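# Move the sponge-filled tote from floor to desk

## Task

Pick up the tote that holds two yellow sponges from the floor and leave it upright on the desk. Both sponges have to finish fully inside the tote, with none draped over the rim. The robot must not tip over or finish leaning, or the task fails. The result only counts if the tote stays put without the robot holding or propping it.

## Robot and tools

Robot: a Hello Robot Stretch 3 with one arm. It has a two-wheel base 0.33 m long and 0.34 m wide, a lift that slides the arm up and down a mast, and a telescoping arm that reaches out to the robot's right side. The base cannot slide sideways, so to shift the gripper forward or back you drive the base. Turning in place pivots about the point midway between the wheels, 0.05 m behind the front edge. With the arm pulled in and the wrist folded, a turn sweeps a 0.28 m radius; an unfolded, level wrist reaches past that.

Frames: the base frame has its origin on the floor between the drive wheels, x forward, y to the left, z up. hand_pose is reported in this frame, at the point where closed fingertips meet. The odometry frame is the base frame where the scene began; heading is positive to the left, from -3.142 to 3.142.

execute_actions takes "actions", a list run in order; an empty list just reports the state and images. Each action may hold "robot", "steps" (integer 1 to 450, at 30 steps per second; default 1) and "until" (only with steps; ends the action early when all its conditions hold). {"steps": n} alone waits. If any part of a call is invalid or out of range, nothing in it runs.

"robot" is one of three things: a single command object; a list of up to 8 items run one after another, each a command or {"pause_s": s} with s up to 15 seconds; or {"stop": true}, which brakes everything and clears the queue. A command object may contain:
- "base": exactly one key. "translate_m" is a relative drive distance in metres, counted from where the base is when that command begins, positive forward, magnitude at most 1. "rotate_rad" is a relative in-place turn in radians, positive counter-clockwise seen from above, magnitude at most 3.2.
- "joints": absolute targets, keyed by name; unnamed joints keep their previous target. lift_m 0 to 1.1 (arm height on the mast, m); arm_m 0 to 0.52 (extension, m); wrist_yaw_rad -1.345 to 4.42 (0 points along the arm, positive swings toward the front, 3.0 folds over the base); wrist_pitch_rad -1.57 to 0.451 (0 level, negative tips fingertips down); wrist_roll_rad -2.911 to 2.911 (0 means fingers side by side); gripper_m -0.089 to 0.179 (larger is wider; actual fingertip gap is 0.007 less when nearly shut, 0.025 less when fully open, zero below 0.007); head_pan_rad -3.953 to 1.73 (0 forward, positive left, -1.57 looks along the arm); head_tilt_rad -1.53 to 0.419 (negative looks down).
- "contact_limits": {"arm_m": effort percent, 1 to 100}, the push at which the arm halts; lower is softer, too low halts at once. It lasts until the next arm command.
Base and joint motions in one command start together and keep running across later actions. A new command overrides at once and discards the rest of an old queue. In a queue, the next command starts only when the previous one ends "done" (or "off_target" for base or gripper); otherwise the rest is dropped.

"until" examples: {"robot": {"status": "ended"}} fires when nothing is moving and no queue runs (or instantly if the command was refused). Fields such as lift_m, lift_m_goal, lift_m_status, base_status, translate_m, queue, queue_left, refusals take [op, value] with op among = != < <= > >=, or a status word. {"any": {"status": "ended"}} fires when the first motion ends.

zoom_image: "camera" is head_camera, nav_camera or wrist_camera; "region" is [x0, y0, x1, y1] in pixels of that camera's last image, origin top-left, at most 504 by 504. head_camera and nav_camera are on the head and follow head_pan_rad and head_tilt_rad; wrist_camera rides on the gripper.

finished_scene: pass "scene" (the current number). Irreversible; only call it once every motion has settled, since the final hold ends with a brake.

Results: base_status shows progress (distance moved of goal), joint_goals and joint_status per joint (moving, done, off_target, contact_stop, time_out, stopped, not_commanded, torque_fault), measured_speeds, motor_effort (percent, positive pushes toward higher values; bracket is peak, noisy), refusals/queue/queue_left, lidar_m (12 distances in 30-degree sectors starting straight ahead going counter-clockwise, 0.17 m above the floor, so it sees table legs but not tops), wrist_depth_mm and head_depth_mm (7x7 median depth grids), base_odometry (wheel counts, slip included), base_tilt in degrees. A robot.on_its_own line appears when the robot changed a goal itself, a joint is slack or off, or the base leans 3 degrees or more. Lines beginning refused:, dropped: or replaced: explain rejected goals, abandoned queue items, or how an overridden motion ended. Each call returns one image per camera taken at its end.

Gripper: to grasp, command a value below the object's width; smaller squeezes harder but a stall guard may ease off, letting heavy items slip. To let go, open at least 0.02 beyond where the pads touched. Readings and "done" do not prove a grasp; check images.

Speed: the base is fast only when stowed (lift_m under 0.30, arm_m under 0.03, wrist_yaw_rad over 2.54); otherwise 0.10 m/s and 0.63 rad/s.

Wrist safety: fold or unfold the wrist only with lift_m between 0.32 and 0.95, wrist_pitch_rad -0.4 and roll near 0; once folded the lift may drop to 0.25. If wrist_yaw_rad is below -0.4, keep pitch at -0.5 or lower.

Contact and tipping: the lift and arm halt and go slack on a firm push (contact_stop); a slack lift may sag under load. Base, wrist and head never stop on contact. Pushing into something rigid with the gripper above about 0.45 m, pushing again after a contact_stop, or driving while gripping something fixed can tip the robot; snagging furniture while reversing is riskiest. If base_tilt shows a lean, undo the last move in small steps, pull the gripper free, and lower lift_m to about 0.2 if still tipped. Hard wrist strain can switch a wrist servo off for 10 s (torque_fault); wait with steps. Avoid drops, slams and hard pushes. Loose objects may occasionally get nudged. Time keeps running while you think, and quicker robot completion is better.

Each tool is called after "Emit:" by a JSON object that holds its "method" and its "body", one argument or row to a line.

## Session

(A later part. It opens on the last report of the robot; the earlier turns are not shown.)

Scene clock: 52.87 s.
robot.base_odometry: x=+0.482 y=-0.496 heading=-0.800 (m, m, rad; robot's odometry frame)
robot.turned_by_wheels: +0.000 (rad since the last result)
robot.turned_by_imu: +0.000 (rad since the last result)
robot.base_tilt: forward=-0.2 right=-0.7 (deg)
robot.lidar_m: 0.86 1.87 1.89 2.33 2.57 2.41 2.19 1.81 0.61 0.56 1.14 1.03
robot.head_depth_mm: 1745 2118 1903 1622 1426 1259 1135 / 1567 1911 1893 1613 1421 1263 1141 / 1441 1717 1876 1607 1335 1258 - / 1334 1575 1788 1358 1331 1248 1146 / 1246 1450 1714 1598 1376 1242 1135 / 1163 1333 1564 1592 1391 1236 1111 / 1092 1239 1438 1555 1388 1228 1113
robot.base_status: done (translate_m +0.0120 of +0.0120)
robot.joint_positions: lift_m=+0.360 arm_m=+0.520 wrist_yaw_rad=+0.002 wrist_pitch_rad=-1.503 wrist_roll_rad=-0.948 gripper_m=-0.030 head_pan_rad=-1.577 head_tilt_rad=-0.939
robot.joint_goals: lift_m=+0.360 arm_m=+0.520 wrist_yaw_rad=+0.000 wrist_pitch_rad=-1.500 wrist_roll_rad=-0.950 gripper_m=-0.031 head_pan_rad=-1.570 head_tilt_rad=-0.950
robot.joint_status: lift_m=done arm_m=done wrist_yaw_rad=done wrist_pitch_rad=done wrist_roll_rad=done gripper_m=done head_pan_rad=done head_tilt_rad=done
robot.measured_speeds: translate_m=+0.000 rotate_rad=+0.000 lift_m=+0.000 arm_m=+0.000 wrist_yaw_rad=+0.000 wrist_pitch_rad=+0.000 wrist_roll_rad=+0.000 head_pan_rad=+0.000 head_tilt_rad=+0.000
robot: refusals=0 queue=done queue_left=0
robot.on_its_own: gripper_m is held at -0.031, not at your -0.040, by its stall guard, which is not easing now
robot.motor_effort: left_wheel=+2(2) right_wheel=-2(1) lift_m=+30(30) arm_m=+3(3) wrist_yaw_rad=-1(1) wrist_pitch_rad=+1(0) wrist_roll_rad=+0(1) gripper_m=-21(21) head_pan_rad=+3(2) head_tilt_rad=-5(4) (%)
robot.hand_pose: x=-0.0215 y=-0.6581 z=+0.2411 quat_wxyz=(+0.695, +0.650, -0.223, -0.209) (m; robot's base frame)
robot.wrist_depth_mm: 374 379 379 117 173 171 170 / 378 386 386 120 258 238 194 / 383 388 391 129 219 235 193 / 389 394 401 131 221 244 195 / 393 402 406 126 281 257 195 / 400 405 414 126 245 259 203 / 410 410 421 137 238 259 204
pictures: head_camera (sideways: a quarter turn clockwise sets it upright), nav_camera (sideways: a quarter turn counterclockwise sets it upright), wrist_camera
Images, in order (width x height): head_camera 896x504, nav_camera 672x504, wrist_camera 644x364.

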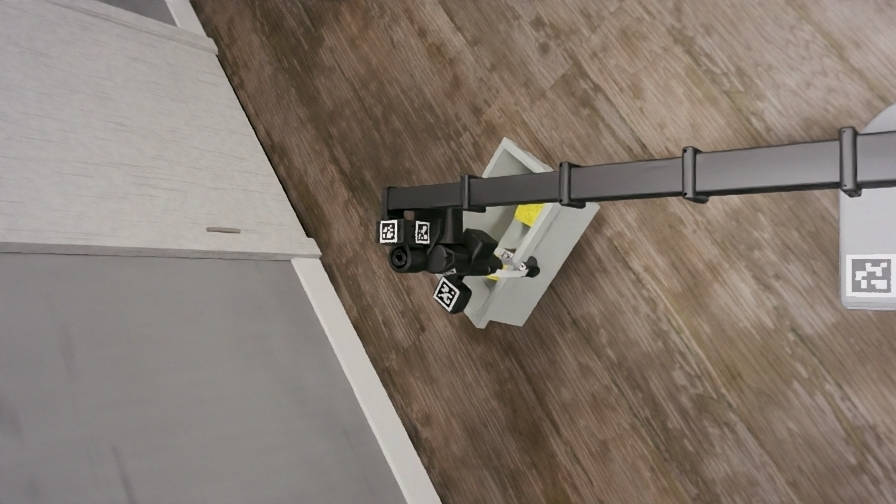

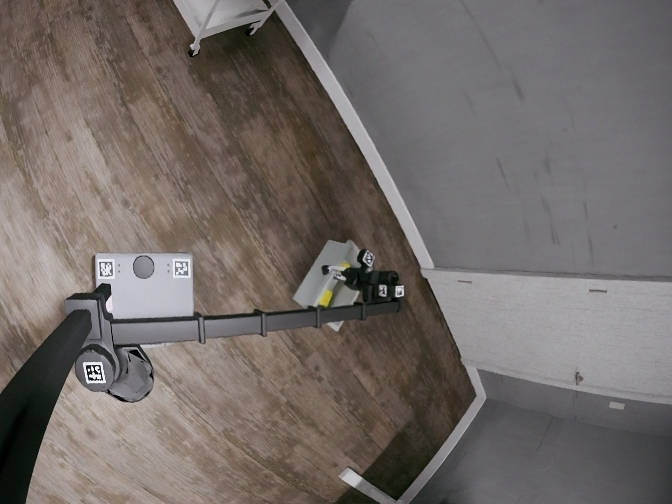

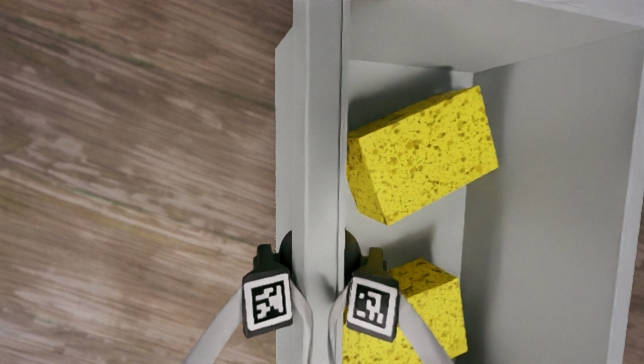

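Emit:
{"method": "execute_actions", "body": {
  "actions": [
    {"robot":[{"base":{"rotate_rad":0.32},"joints":{"lift_m":1.08,"arm_m":0.12,"head_tilt_rad":-0.6}},{"base":{"translate_m":-0.6}},{"base":{"translate_m":-0.54}},{"base":{"rotate_rad":-1.3}}],"steps":450,"until":{"robot":{"status":"ended"}}},
    {"steps":450,"until":{"robot":{"status":"ended"}}}
  ]
}}

Scene clock: 80.10 s.
robot.base_odometry: x=-0.529 y=+0.030 heading=-1.780 (m, m, rad; robot's odometry frame)
robot.turned_by_wheels: -0.980 (rad since the last result)
robot.turned_by_imu: -0.985 (rad since the last result)
robot.base_tilt: forward=-0.2 right=-0.7 (deg)
robot.lidar_m: 1.48 1.54 1.96 2.94 3.00 2.24 1.96 1.14 1.15 1.20 0.80 1.56
robot.head_depth_mm: - - - 1030 814 470 301 / - - - 1110 492 494 316 / 989 - - - - 512 343 / 992 1115 - - - - 372 / 1005 1110 1213 - 493 375 407 / 994 1101 1211 1102 441 411 1220 / 990 1093 1203 1010 793 650 1206
robot.base_status: done (rotate_rad -1.2999 of -1.3000)
robot.joint_positions: lift_m=+1.080 arm_m=+0.120 wrist_yaw_rad=+0.002 wrist_pitch_rad=-1.503 wrist_roll_rad=-0.948 gripper_m=-0.030 head_pan_rad=-1.577 head_tilt_rad=-0.606
robot.joint_goals: lift_m=+1.080 arm_m=+0.120 wrist_yaw_rad=+0.000 wrist_pitch_rad=-1.500 wrist_roll_rad=-0.950 gripper_m=-0.031 head_pan_rad=-1.570 head_tilt_rad=-0.600
robot.joint_status: lift_m=done arm_m=done wrist_yaw_rad=done wrist_pitch_rad=done wrist_roll_rad=done gripper_m=done head_pan_rad=done head_tilt_rad=done
robot.measured_speeds: translate_m=+0.000 rotate_rad=+0.000 lift_m=+0.000 arm_m=+0.000 wrist_yaw_rad=+0.000 wrist_pitch_rad=+0.000 wrist_roll_rad=+0.000 head_pan_rad=+0.000 head_tilt_rad=+0.000
robot: refusals=0 queue=done queue_left=0
robot.on_its_own: gripper_m is held at -0.031, not at your -0.040, by its stall guard, which is not easing now
robot.motor_effort: left_wheel=+2(5) right_wheel=-2(8) lift_m=+29(33) arm_m=-5(5) wrist_yaw_rad=-2(2) wrist_pitch_rad=+0(0) wrist_roll_rad=+0(1) gripper_m=-21(21) head_pan_rad=+2(3) head_tilt_rad=+2(21) (%)
robot.hand_pose: x=-0.0215 y=-0.2586 z=+0.9611 quat_wxyz=(+0.695, +0.650, -0.223, -0.209) (m; robot's base frame)
robot.wrist_depth_mm: - - - 123 174 173 174 / - - - 125 257 235 193 / - - - 128 220 234 192 / - - - 131 220 243 194 / - - - 127 281 256 196 / - - - 126 246 258 202 / - - - 138 239 261 203
pictures: head_camera (sideways: a quarter turn clockwise sets it upright), nav_camera (sideways: a quarter turn counterclockwise sets it upright), wrist_camera
Images, in order (width x height): head_camera 896x504, nav_camera 672x504, wrist_camera 644x364.

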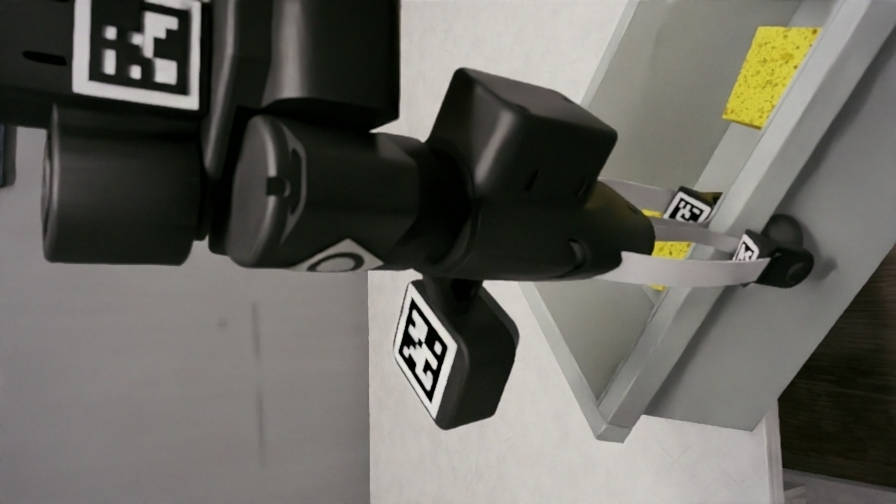

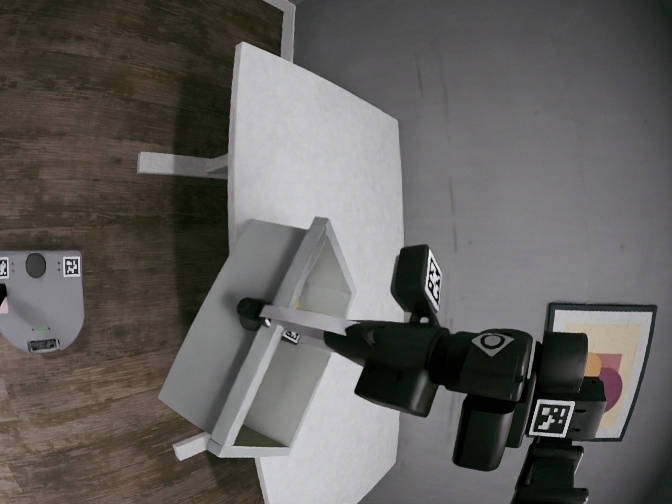

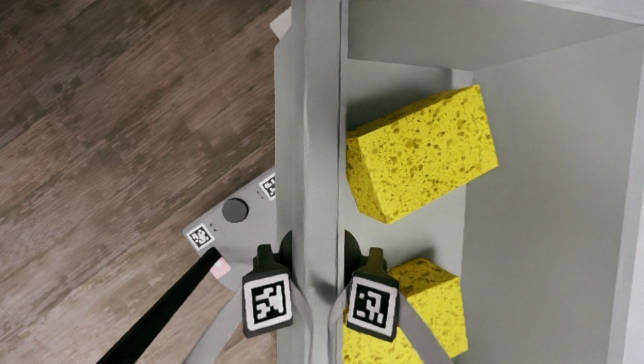

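Emit:
{"method": "execute_actions", "body": {
  "actions": [
    {"robot":{"joints":{"arm_m":0.45,"wrist_roll_rad":-1.5}},"steps":450,"until":{"robot":{"status":"ended"}}},
    {"robot":{"joints":{"wrist_pitch_rad":-1.25}},"steps":450,"until":{"robot":{"status":"ended"}}}
  ]
}}

Scene clock: 86.30 s.
robot.base_odometry: x=-0.529 y=+0.030 heading=-1.780 (m, m, rad; robot's odometry frame)
robot.turned_by_wheels: +0.000 (rad since the last result)
robot.turned_by_imu: +0.000 (rad since the last result)
robot.base_tilt: forward=-0.2 right=-0.7 (deg)
robot.lidar_m: 1.47 1.54 1.95 2.94 2.99 2.24 1.96 1.14 1.15 1.20 0.80 1.56
robot.head_depth_mm: - 1146 1255 1053 814 684 1272 / 1056 1133 1215 930 808 680 1261 / - 1143 832 699 806 661 1268 / 992 - 826 709 801 659 1256 / 1005 1087 818 708 799 654 1247 / 997 1097 1195 979 796 654 1216 / 990 1092 1197 1008 789 651 1208
robot.base_status: done (rotate_rad -1.2999 of -1.3000)
robot.joint_positions: lift_m=+1.080 arm_m=+0.450 wrist_yaw_rad=+0.000 wrist_pitch_rad=-1.278 wrist_roll_rad=-1.500 gripper_m=-0.030 head_pan_rad=-1.577 head_tilt_rad=-0.606
robot.joint_goals: lift_m=+1.080 arm_m=+0.450 wrist_yaw_rad=+0.000 wrist_pitch_rad=-1.250 wrist_roll_rad=-1.500 gripper_m=-0.031 head_pan_rad=-1.570 head_tilt_rad=-0.600
robot.joint_status: lift_m=done arm_m=done wrist_yaw_rad=done wrist_pitch_rad=done wrist_roll_rad=done gripper_m=done head_pan_rad=done head_tilt_rad=done
robot.measured_speeds: translate_m=+0.000 rotate_rad=+0.000 lift_m=+0.000 arm_m=+0.000 wrist_yaw_rad=+0.000 wrist_pitch_rad=+0.000 wrist_roll_rad=+0.000 head_pan_rad=+0.000 head_tilt_rad=+0.000
robot: refusals=0 queue=done queue_left=0
robot.on_its_own: gripper_m is held at -0.031, not at your -0.040, by its stall guard, which is not easing now
robot.motor_effort: left_wheel=+2(3) right_wheel=-2(3) lift_m=+30(30) arm_m=+3(4) wrist_yaw_rad=+1(3) wrist_pitch_rad=+9(8) wrist_roll_rad=+0(6) gripper_m=-21(21) head_pan_rad=+3(3) head_tilt_rad=+2(2) (%)
robot.hand_pose: x=-0.0214 y=-0.6457 z=+0.9661 quat_wxyz=(+0.802, +0.596, -0.028, -0.021) (m; robot's base frame)
robot.wrist_depth_mm: 322 339 365 117 170 168 168 / 327 344 370 120 258 241 194 / 336 349 380 130 227 235 194 / 338 356 383 131 223 244 195 / 345 366 386 129 279 254 202 / 352 370 393 127 244 250 202 / 962 380 406 136 242 256 210
pictures: head_camera (sideways: a quarter turn clockwise sets it upright), nav_camera (sideways: a quarter turn counterclockwise sets it upright), wrist_camera
Images, in order (width x height): head_camera 896x504, nav_camera 672x504, wrist_camera 644x364.

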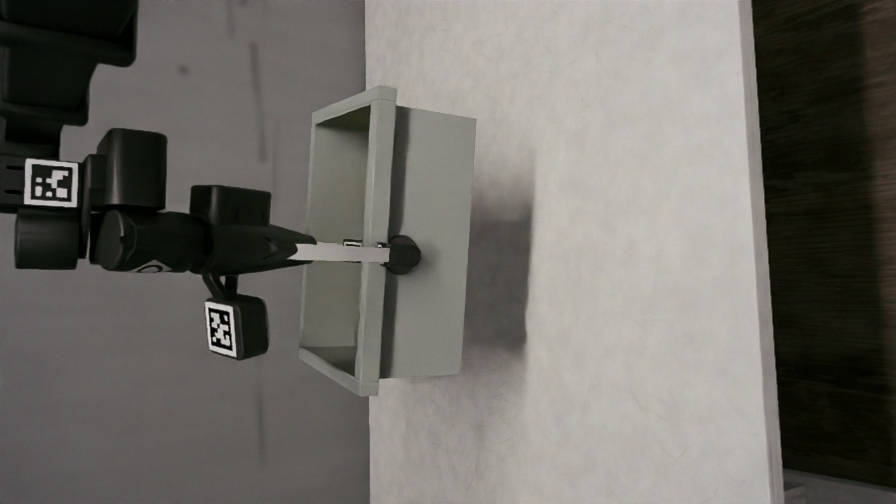

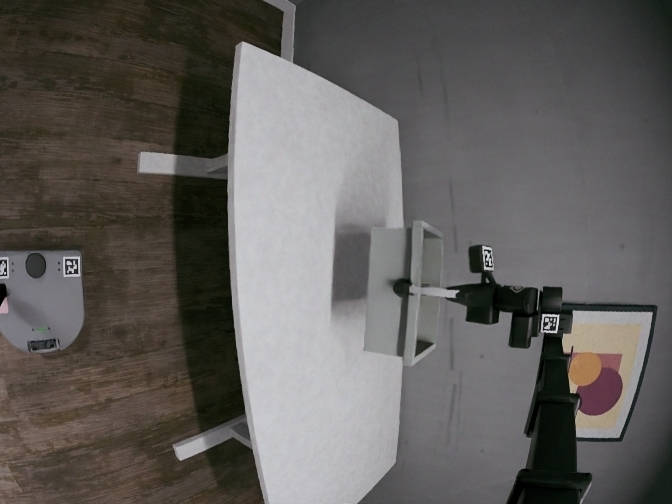

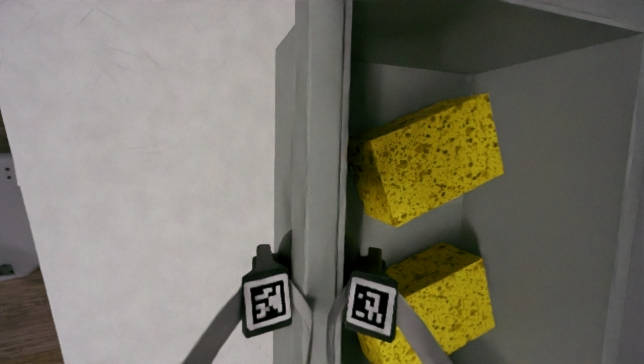

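Emit:
{"method": "execute_actions", "body": {
  "actions": [
    {"robot":{"joints":{"lift_m":0.98}},"steps":450,"until":{"robot":{"status":"ended"}}}
  ]
}}

Scene clock: 89.20 s.
robot.base_odometry: x=-0.529 y=+0.030 heading=-1.780 (m, m, rad; robot's odometry frame)
robot.turned_by_wheels: +0.000 (rad since the last result)
robot.turned_by_imu: +0.000 (rad since the last result)
robot.base_tilt: forward=-0.2 right=-0.7 (deg)
robot.lidar_m: 1.47 1.54 1.95 2.94 2.99 2.25 1.96 1.14 1.16 1.20 0.81 1.56
robot.head_depth_mm: 1032 1133 - 1007 813 687 1267 / 1026 1094 1249 933 809 682 1266 / 1015 - 1262 863 768 660 1261 / 1015 1084 - 750 777 659 1258 / 1005 1108 1201 751 775 656 1256 / 1004 1100 1210 977 796 654 1223 / 993 1088 1201 1007 790 650 1208
robot.base_status: done (rotate_rad -1.2999 of -1.3000)
robot.joint_positions: lift_m=+0.980 arm_m=+0.450 wrist_yaw_rad=+0.000 wrist_pitch_rad=-1.278 wrist_roll_rad=-1.500 gripper_m=-0.030 head_pan_rad=-1.577 head_tilt_rad=-0.606
robot.joint_goals: lift_m=+0.980 arm_m=+0.450 wrist_yaw_rad=+0.000 wrist_pitch_rad=-1.250 wrist_roll_rad=-1.500 gripper_m=-0.031 head_pan_rad=-1.570 head_tilt_rad=-0.600
robot.joint_status: lift_m=done arm_m=done wrist_yaw_rad=done wrist_pitch_rad=done wrist_roll_rad=done gripper_m=done head_pan_rad=done head_tilt_rad=done
robot.measured_speeds: translate_m=+0.000 rotate_rad=+0.000 lift_m=+0.000 arm_m=+0.000 wrist_yaw_rad=+0.000 wrist_pitch_rad=+0.000 wrist_roll_rad=+0.000 head_pan_rad=+0.000 head_tilt_rad=+0.000
robot: refusals=0 queue=done queue_left=0
robot.on_its_own: gripper_m is held at -0.031, not at your -0.040, by its stall guard, which is not easing now
robot.motor_effort: left_wheel=+3(2) right_wheel=-2(2) lift_m=+24(29) arm_m=+3(3) wrist_yaw_rad=+1(1) wrist_pitch_rad=+9(8) wrist_roll_rad=+0(0) gripper_m=-21(22) head_pan_rad=+3(2) head_tilt_rad=+2(2) (%)
robot.hand_pose: x=-0.0214 y=-0.6457 z=+0.8665 quat_wxyz=(+0.802, +0.596, -0.028, -0.021) (m; robot's base frame)
robot.wrist_depth_mm: 242 256 271 117 171 169 169 / 245 260 278 120 262 241 193 / 247 261 279 129 225 233 193 / 252 267 289 131 223 240 194 / 256 272 290 129 278 255 201 / 261 276 295 127 244 249 202 / 265 280 304 136 243 257 210
pictures: head_camera (sideways: a quarter turn clockwise sets it upright), nav_camera (sideways: a quarter turn counterclockwise sets it upright), wrist_camera
Images, in order (width x height): head_camera 896x504, nav_camera 672x504, wrist_camera 644x364.

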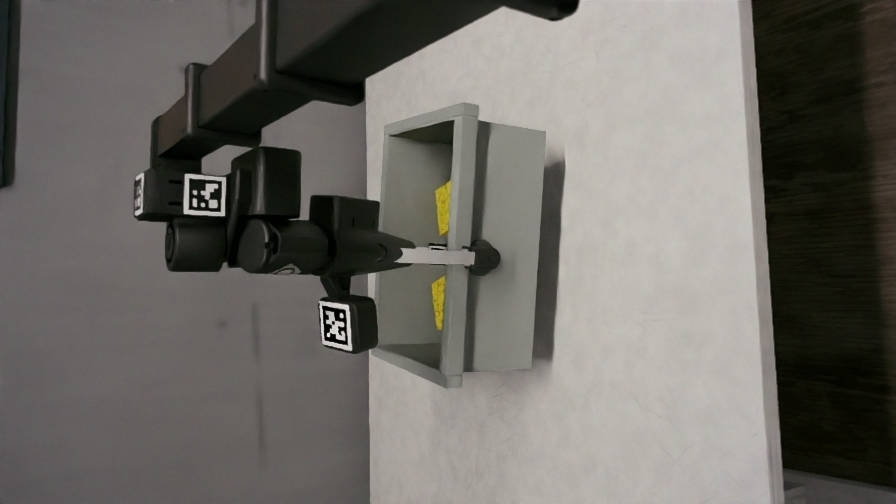

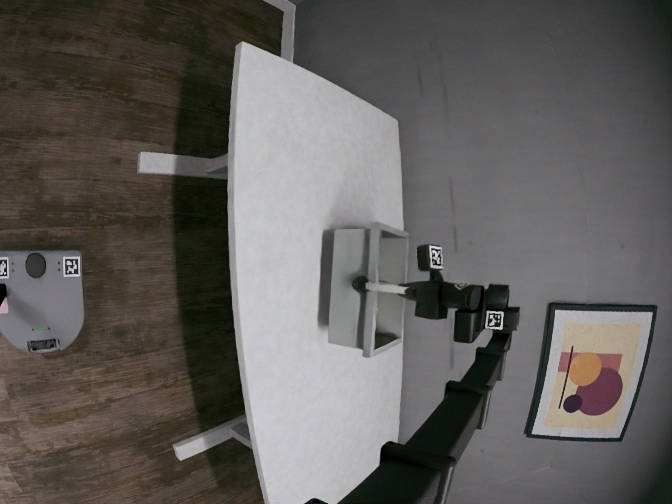

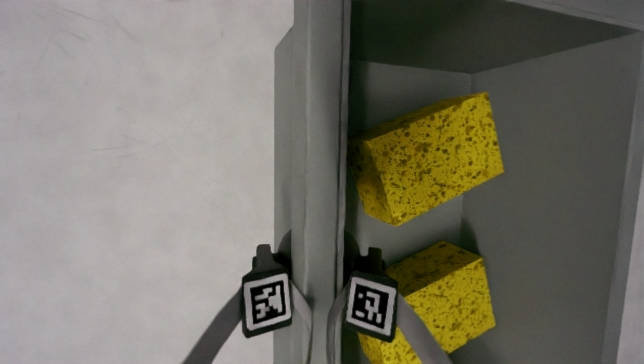

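Emit:
{"method": "execute_actions", "body": {
  "actions": [
    {"robot":{"joints":{"lift_m":0.948}},"steps":450,"until":{"robot":{"status":"ended"}}}
  ]
}}

Scene clock: 91.37 s.
robot.base_odometry: x=-0.529 y=+0.030 heading=-1.780 (m, m, rad; robot's odometry frame)
robot.turned_by_wheels: +0.000 (rad since the last result)
robot.turned_by_imu: +0.000 (rad since the last result)
robot.base_tilt: forward=-0.2 right=-0.7 (deg)
robot.lidar_m: 1.48 1.54 1.95 2.94 2.99 2.25 1.96 1.13 1.16 1.20 0.80 1.56
robot.head_depth_mm: 1036 1141 1235 - 813 686 1274 / 1029 1116 - 929 788 680 1269 / 1017 1093 1268 888 772 660 1260 / 1007 1099 - 884 776 658 1256 / 1006 1110 1214 874 773 656 1252 / 996 1097 1206 1011 793 654 1223 / 991 1093 1198 1009 789 650 1209
robot.base_status: done (rotate_rad -1.2999 of -1.3000)
robot.joint_positions: lift_m=+0.948 arm_m=+0.450 wrist_yaw_rad=+0.000 wrist_pitch_rad=-1.278 wrist_roll_rad=-1.500 gripper_m=-0.030 head_pan_rad=-1.577 head_tilt_rad=-0.606
robot.joint_goals: lift_m=+0.948 arm_m=+0.450 wrist_yaw_rad=+0.000 wrist_pitch_rad=-1.250 wrist_roll_rad=-1.500 gripper_m=-0.031 head_pan_rad=-1.570 head_tilt_rad=-0.600
robot.joint_status: lift_m=done arm_m=done wrist_yaw_rad=done wrist_pitch_rad=done wrist_roll_rad=done gripper_m=done head_pan_rad=done head_tilt_rad=done
robot.measured_speeds: translate_m=+0.000 rotate_rad=+0.000 lift_m=+0.000 arm_m=+0.000 wrist_yaw_rad=+0.000 wrist_pitch_rad=+0.000 wrist_roll_rad=+0.000 head_pan_rad=+0.000 head_tilt_rad=+0.000
robot: refusals=0 queue=done queue_left=0
robot.on_its_own: gripper_m is held at -0.031, not at your -0.040, by its stall guard, which is not easing now
robot.motor_effort: left_wheel=+3(3) right_wheel=-2(2) lift_m=+24(24) arm_m=+3(3) wrist_yaw_rad=+1(1) wrist_pitch_rad=+8(8) wrist_roll_rad=+0(0) gripper_m=-22(22) head_pan_rad=+3(3) head_tilt_rad=+2(2) (%)
robot.hand_pose: x=-0.0214 y=-0.6457 z=+0.8345 quat_wxyz=(+0.802, +0.596, -0.028, -0.021) (m; robot's base frame)
robot.wrist_depth_mm: 215 226 241 118 171 169 168 / 218 229 246 120 259 241 193 / 220 233 250 129 224 236 194 / 224 237 256 131 223 242 194 / 228 241 259 129 278 255 201 / 232 244 261 126 245 247 202 / 237 248 270 135 243 255 212
pictures: head_camera (sideways: a quarter turn clockwise sets it upright), nav_camera (sideways: a quarter turn counterclockwise sets it upright), wrist_camera
Images, in order (width x height): head_camera 896x504, nav_camera 672x504, wrist_camera 644x364.

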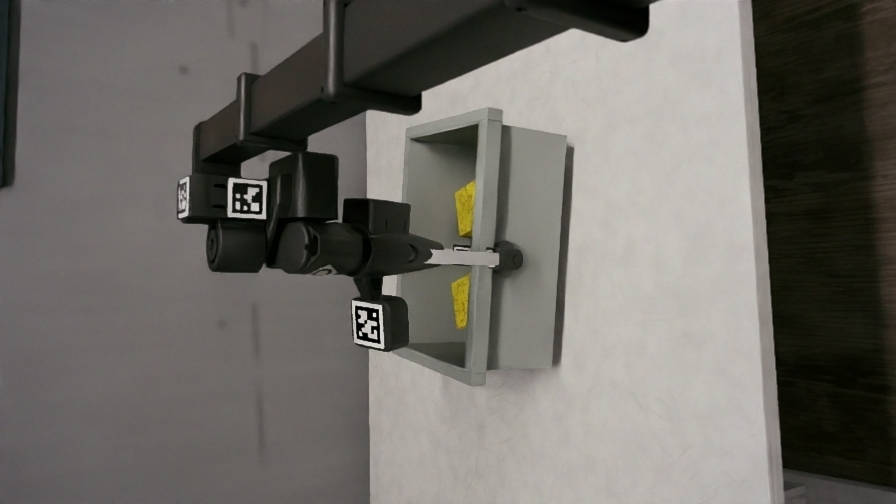

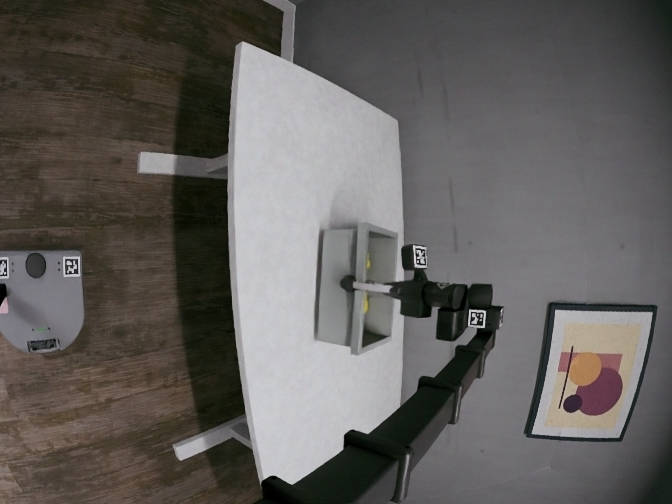

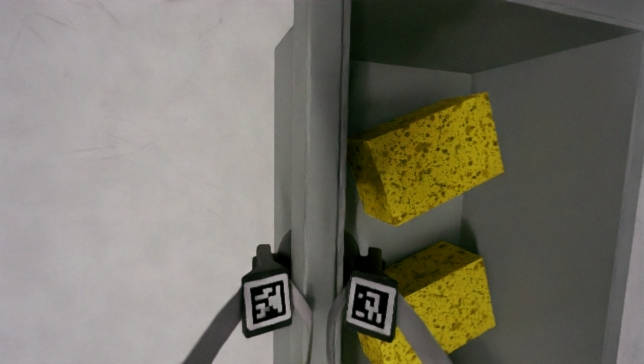

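Emit:
{"method": "execute_actions", "body": {
  "actions": [
    {"robot":[{"joints":{"lift_m":0.936}},{"joints":{"gripper_m":0.08}},{"joints":{"lift_m":1.05}}],"steps":450,"until":{"robot":{"status":"ended"}}}
  ]
}}

Scene clock: 96.23 s.
robot.base_odometry: x=-0.529 y=+0.030 heading=-1.780 (m, m, rad; robot's odometry frame)
robot.turned_by_wheels: +0.000 (rad since the last result)
robot.turned_by_imu: +0.000 (rad since the last result)
robot.base_tilt: forward=-0.2 right=-0.7 (deg)
robot.lidar_m: 1.48 1.54 1.95 2.93 2.99 2.25 1.96 1.13 1.15 1.20 0.80 1.56
robot.head_depth_mm: 1008 - 1260 1052 815 686 1271 / 996 1146 1247 1042 786 680 1267 / 993 1152 1248 882 741 661 1265 / 987 - 1253 899 746 659 1256 / 1004 1108 1240 878 753 656 1255 / 995 1098 1206 1015 773 653 1223 / 989 1095 1198 1011 792 649 1206
robot.base_status: done (rotate_rad -1.2999 of -1.3000)
robot.joint_positions: lift_m=+1.050 arm_m=+0.450 wrist_yaw_rad=+0.000 wrist_pitch_rad=-1.255 wrist_roll_rad=-1.500 gripper_m=+0.080 head_pan_rad=-1.577 head_tilt_rad=-0.606
robot.joint_goals: lift_m=+1.050 arm_m=+0.450 wrist_yaw_rad=+0.000 wrist_pitch_rad=-1.250 wrist_roll_rad=-1.500 gripper_m=+0.080 head_pan_rad=-1.570 head_tilt_rad=-0.600
robot.joint_status: lift_m=done arm_m=done wrist_yaw_rad=done wrist_pitch_rad=done wrist_roll_rad=done gripper_m=done head_pan_rad=done head_tilt_rad=done
robot.measured_speeds: translate_m=+0.000 rotate_rad=+0.000 lift_m=+0.000 arm_m=+0.000 wrist_yaw_rad=+0.000 wrist_pitch_rad=+0.000 wrist_roll_rad=+0.000 head_pan_rad=+0.000 head_tilt_rad=+0.000
robot: refusals=0 queue=done queue_left=0
robot.motor_effort: left_wheel=+2(3) right_wheel=-2(2) lift_m=+28(31) arm_m=+3(3) wrist_yaw_rad=+1(1) wrist_pitch_rad=+1(8) wrist_roll_rad=+0(0) gripper_m=+1(80) head_pan_rad=+3(3) head_tilt_rad=+2(2) (%)
robot.hand_pose: x=-0.0214 y=-0.6515 z=+0.9375 quat_wxyz=(+0.809, +0.587, -0.028, -0.021) (m; robot's base frame)
robot.wrist_depth_mm: 295 314 325 359 400 437 482 / 297 319 287 322 281 450 491 / 305 326 345 339 325 453 507 / 306 331 353 369 348 475 515 / 313 334 355 363 368 484 531 / 320 338 375 351 373 500 541 / 328 339 330 350 334 510 551
pictures: head_camera (sideways: a quarter turn clockwise sets it upright), nav_camera (sideways: a quarter turn counterclockwise sets it upright), wrist_camera
Images, in order (width x height): head_camera 896x504, nav_camera 672x504, wrist_camera 644x364.

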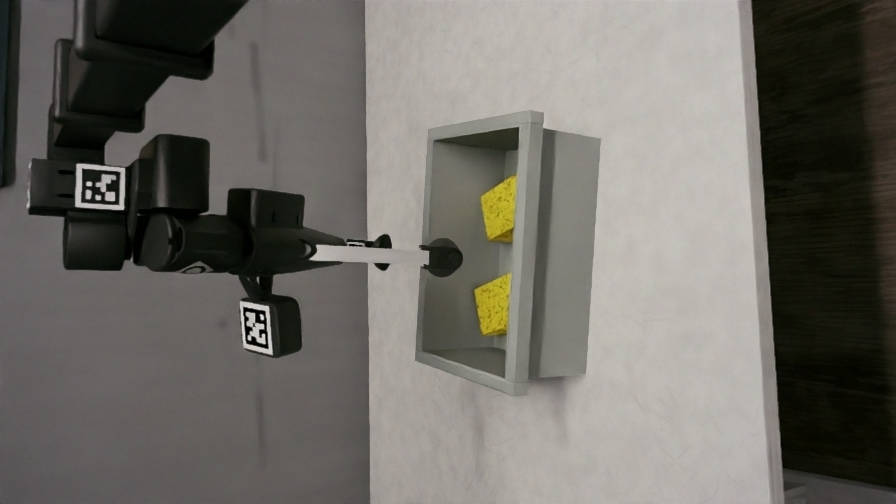

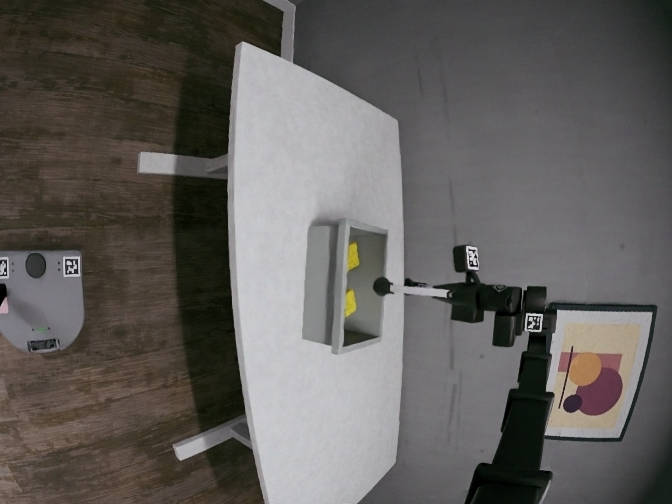

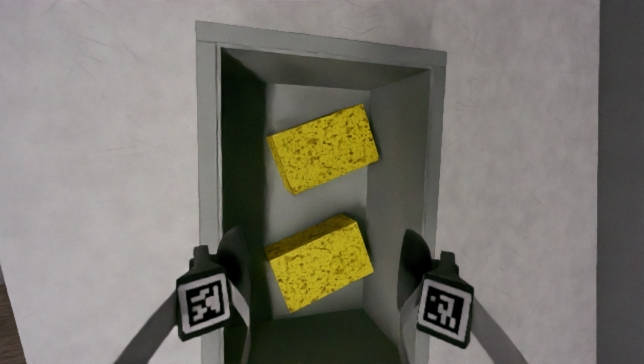

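It got dragged a little by the lip, but it's resting upright.

Emit:
{"method": "finished_scene", "body": {
  "scene": 1
}}

The scene is finished: the task was done.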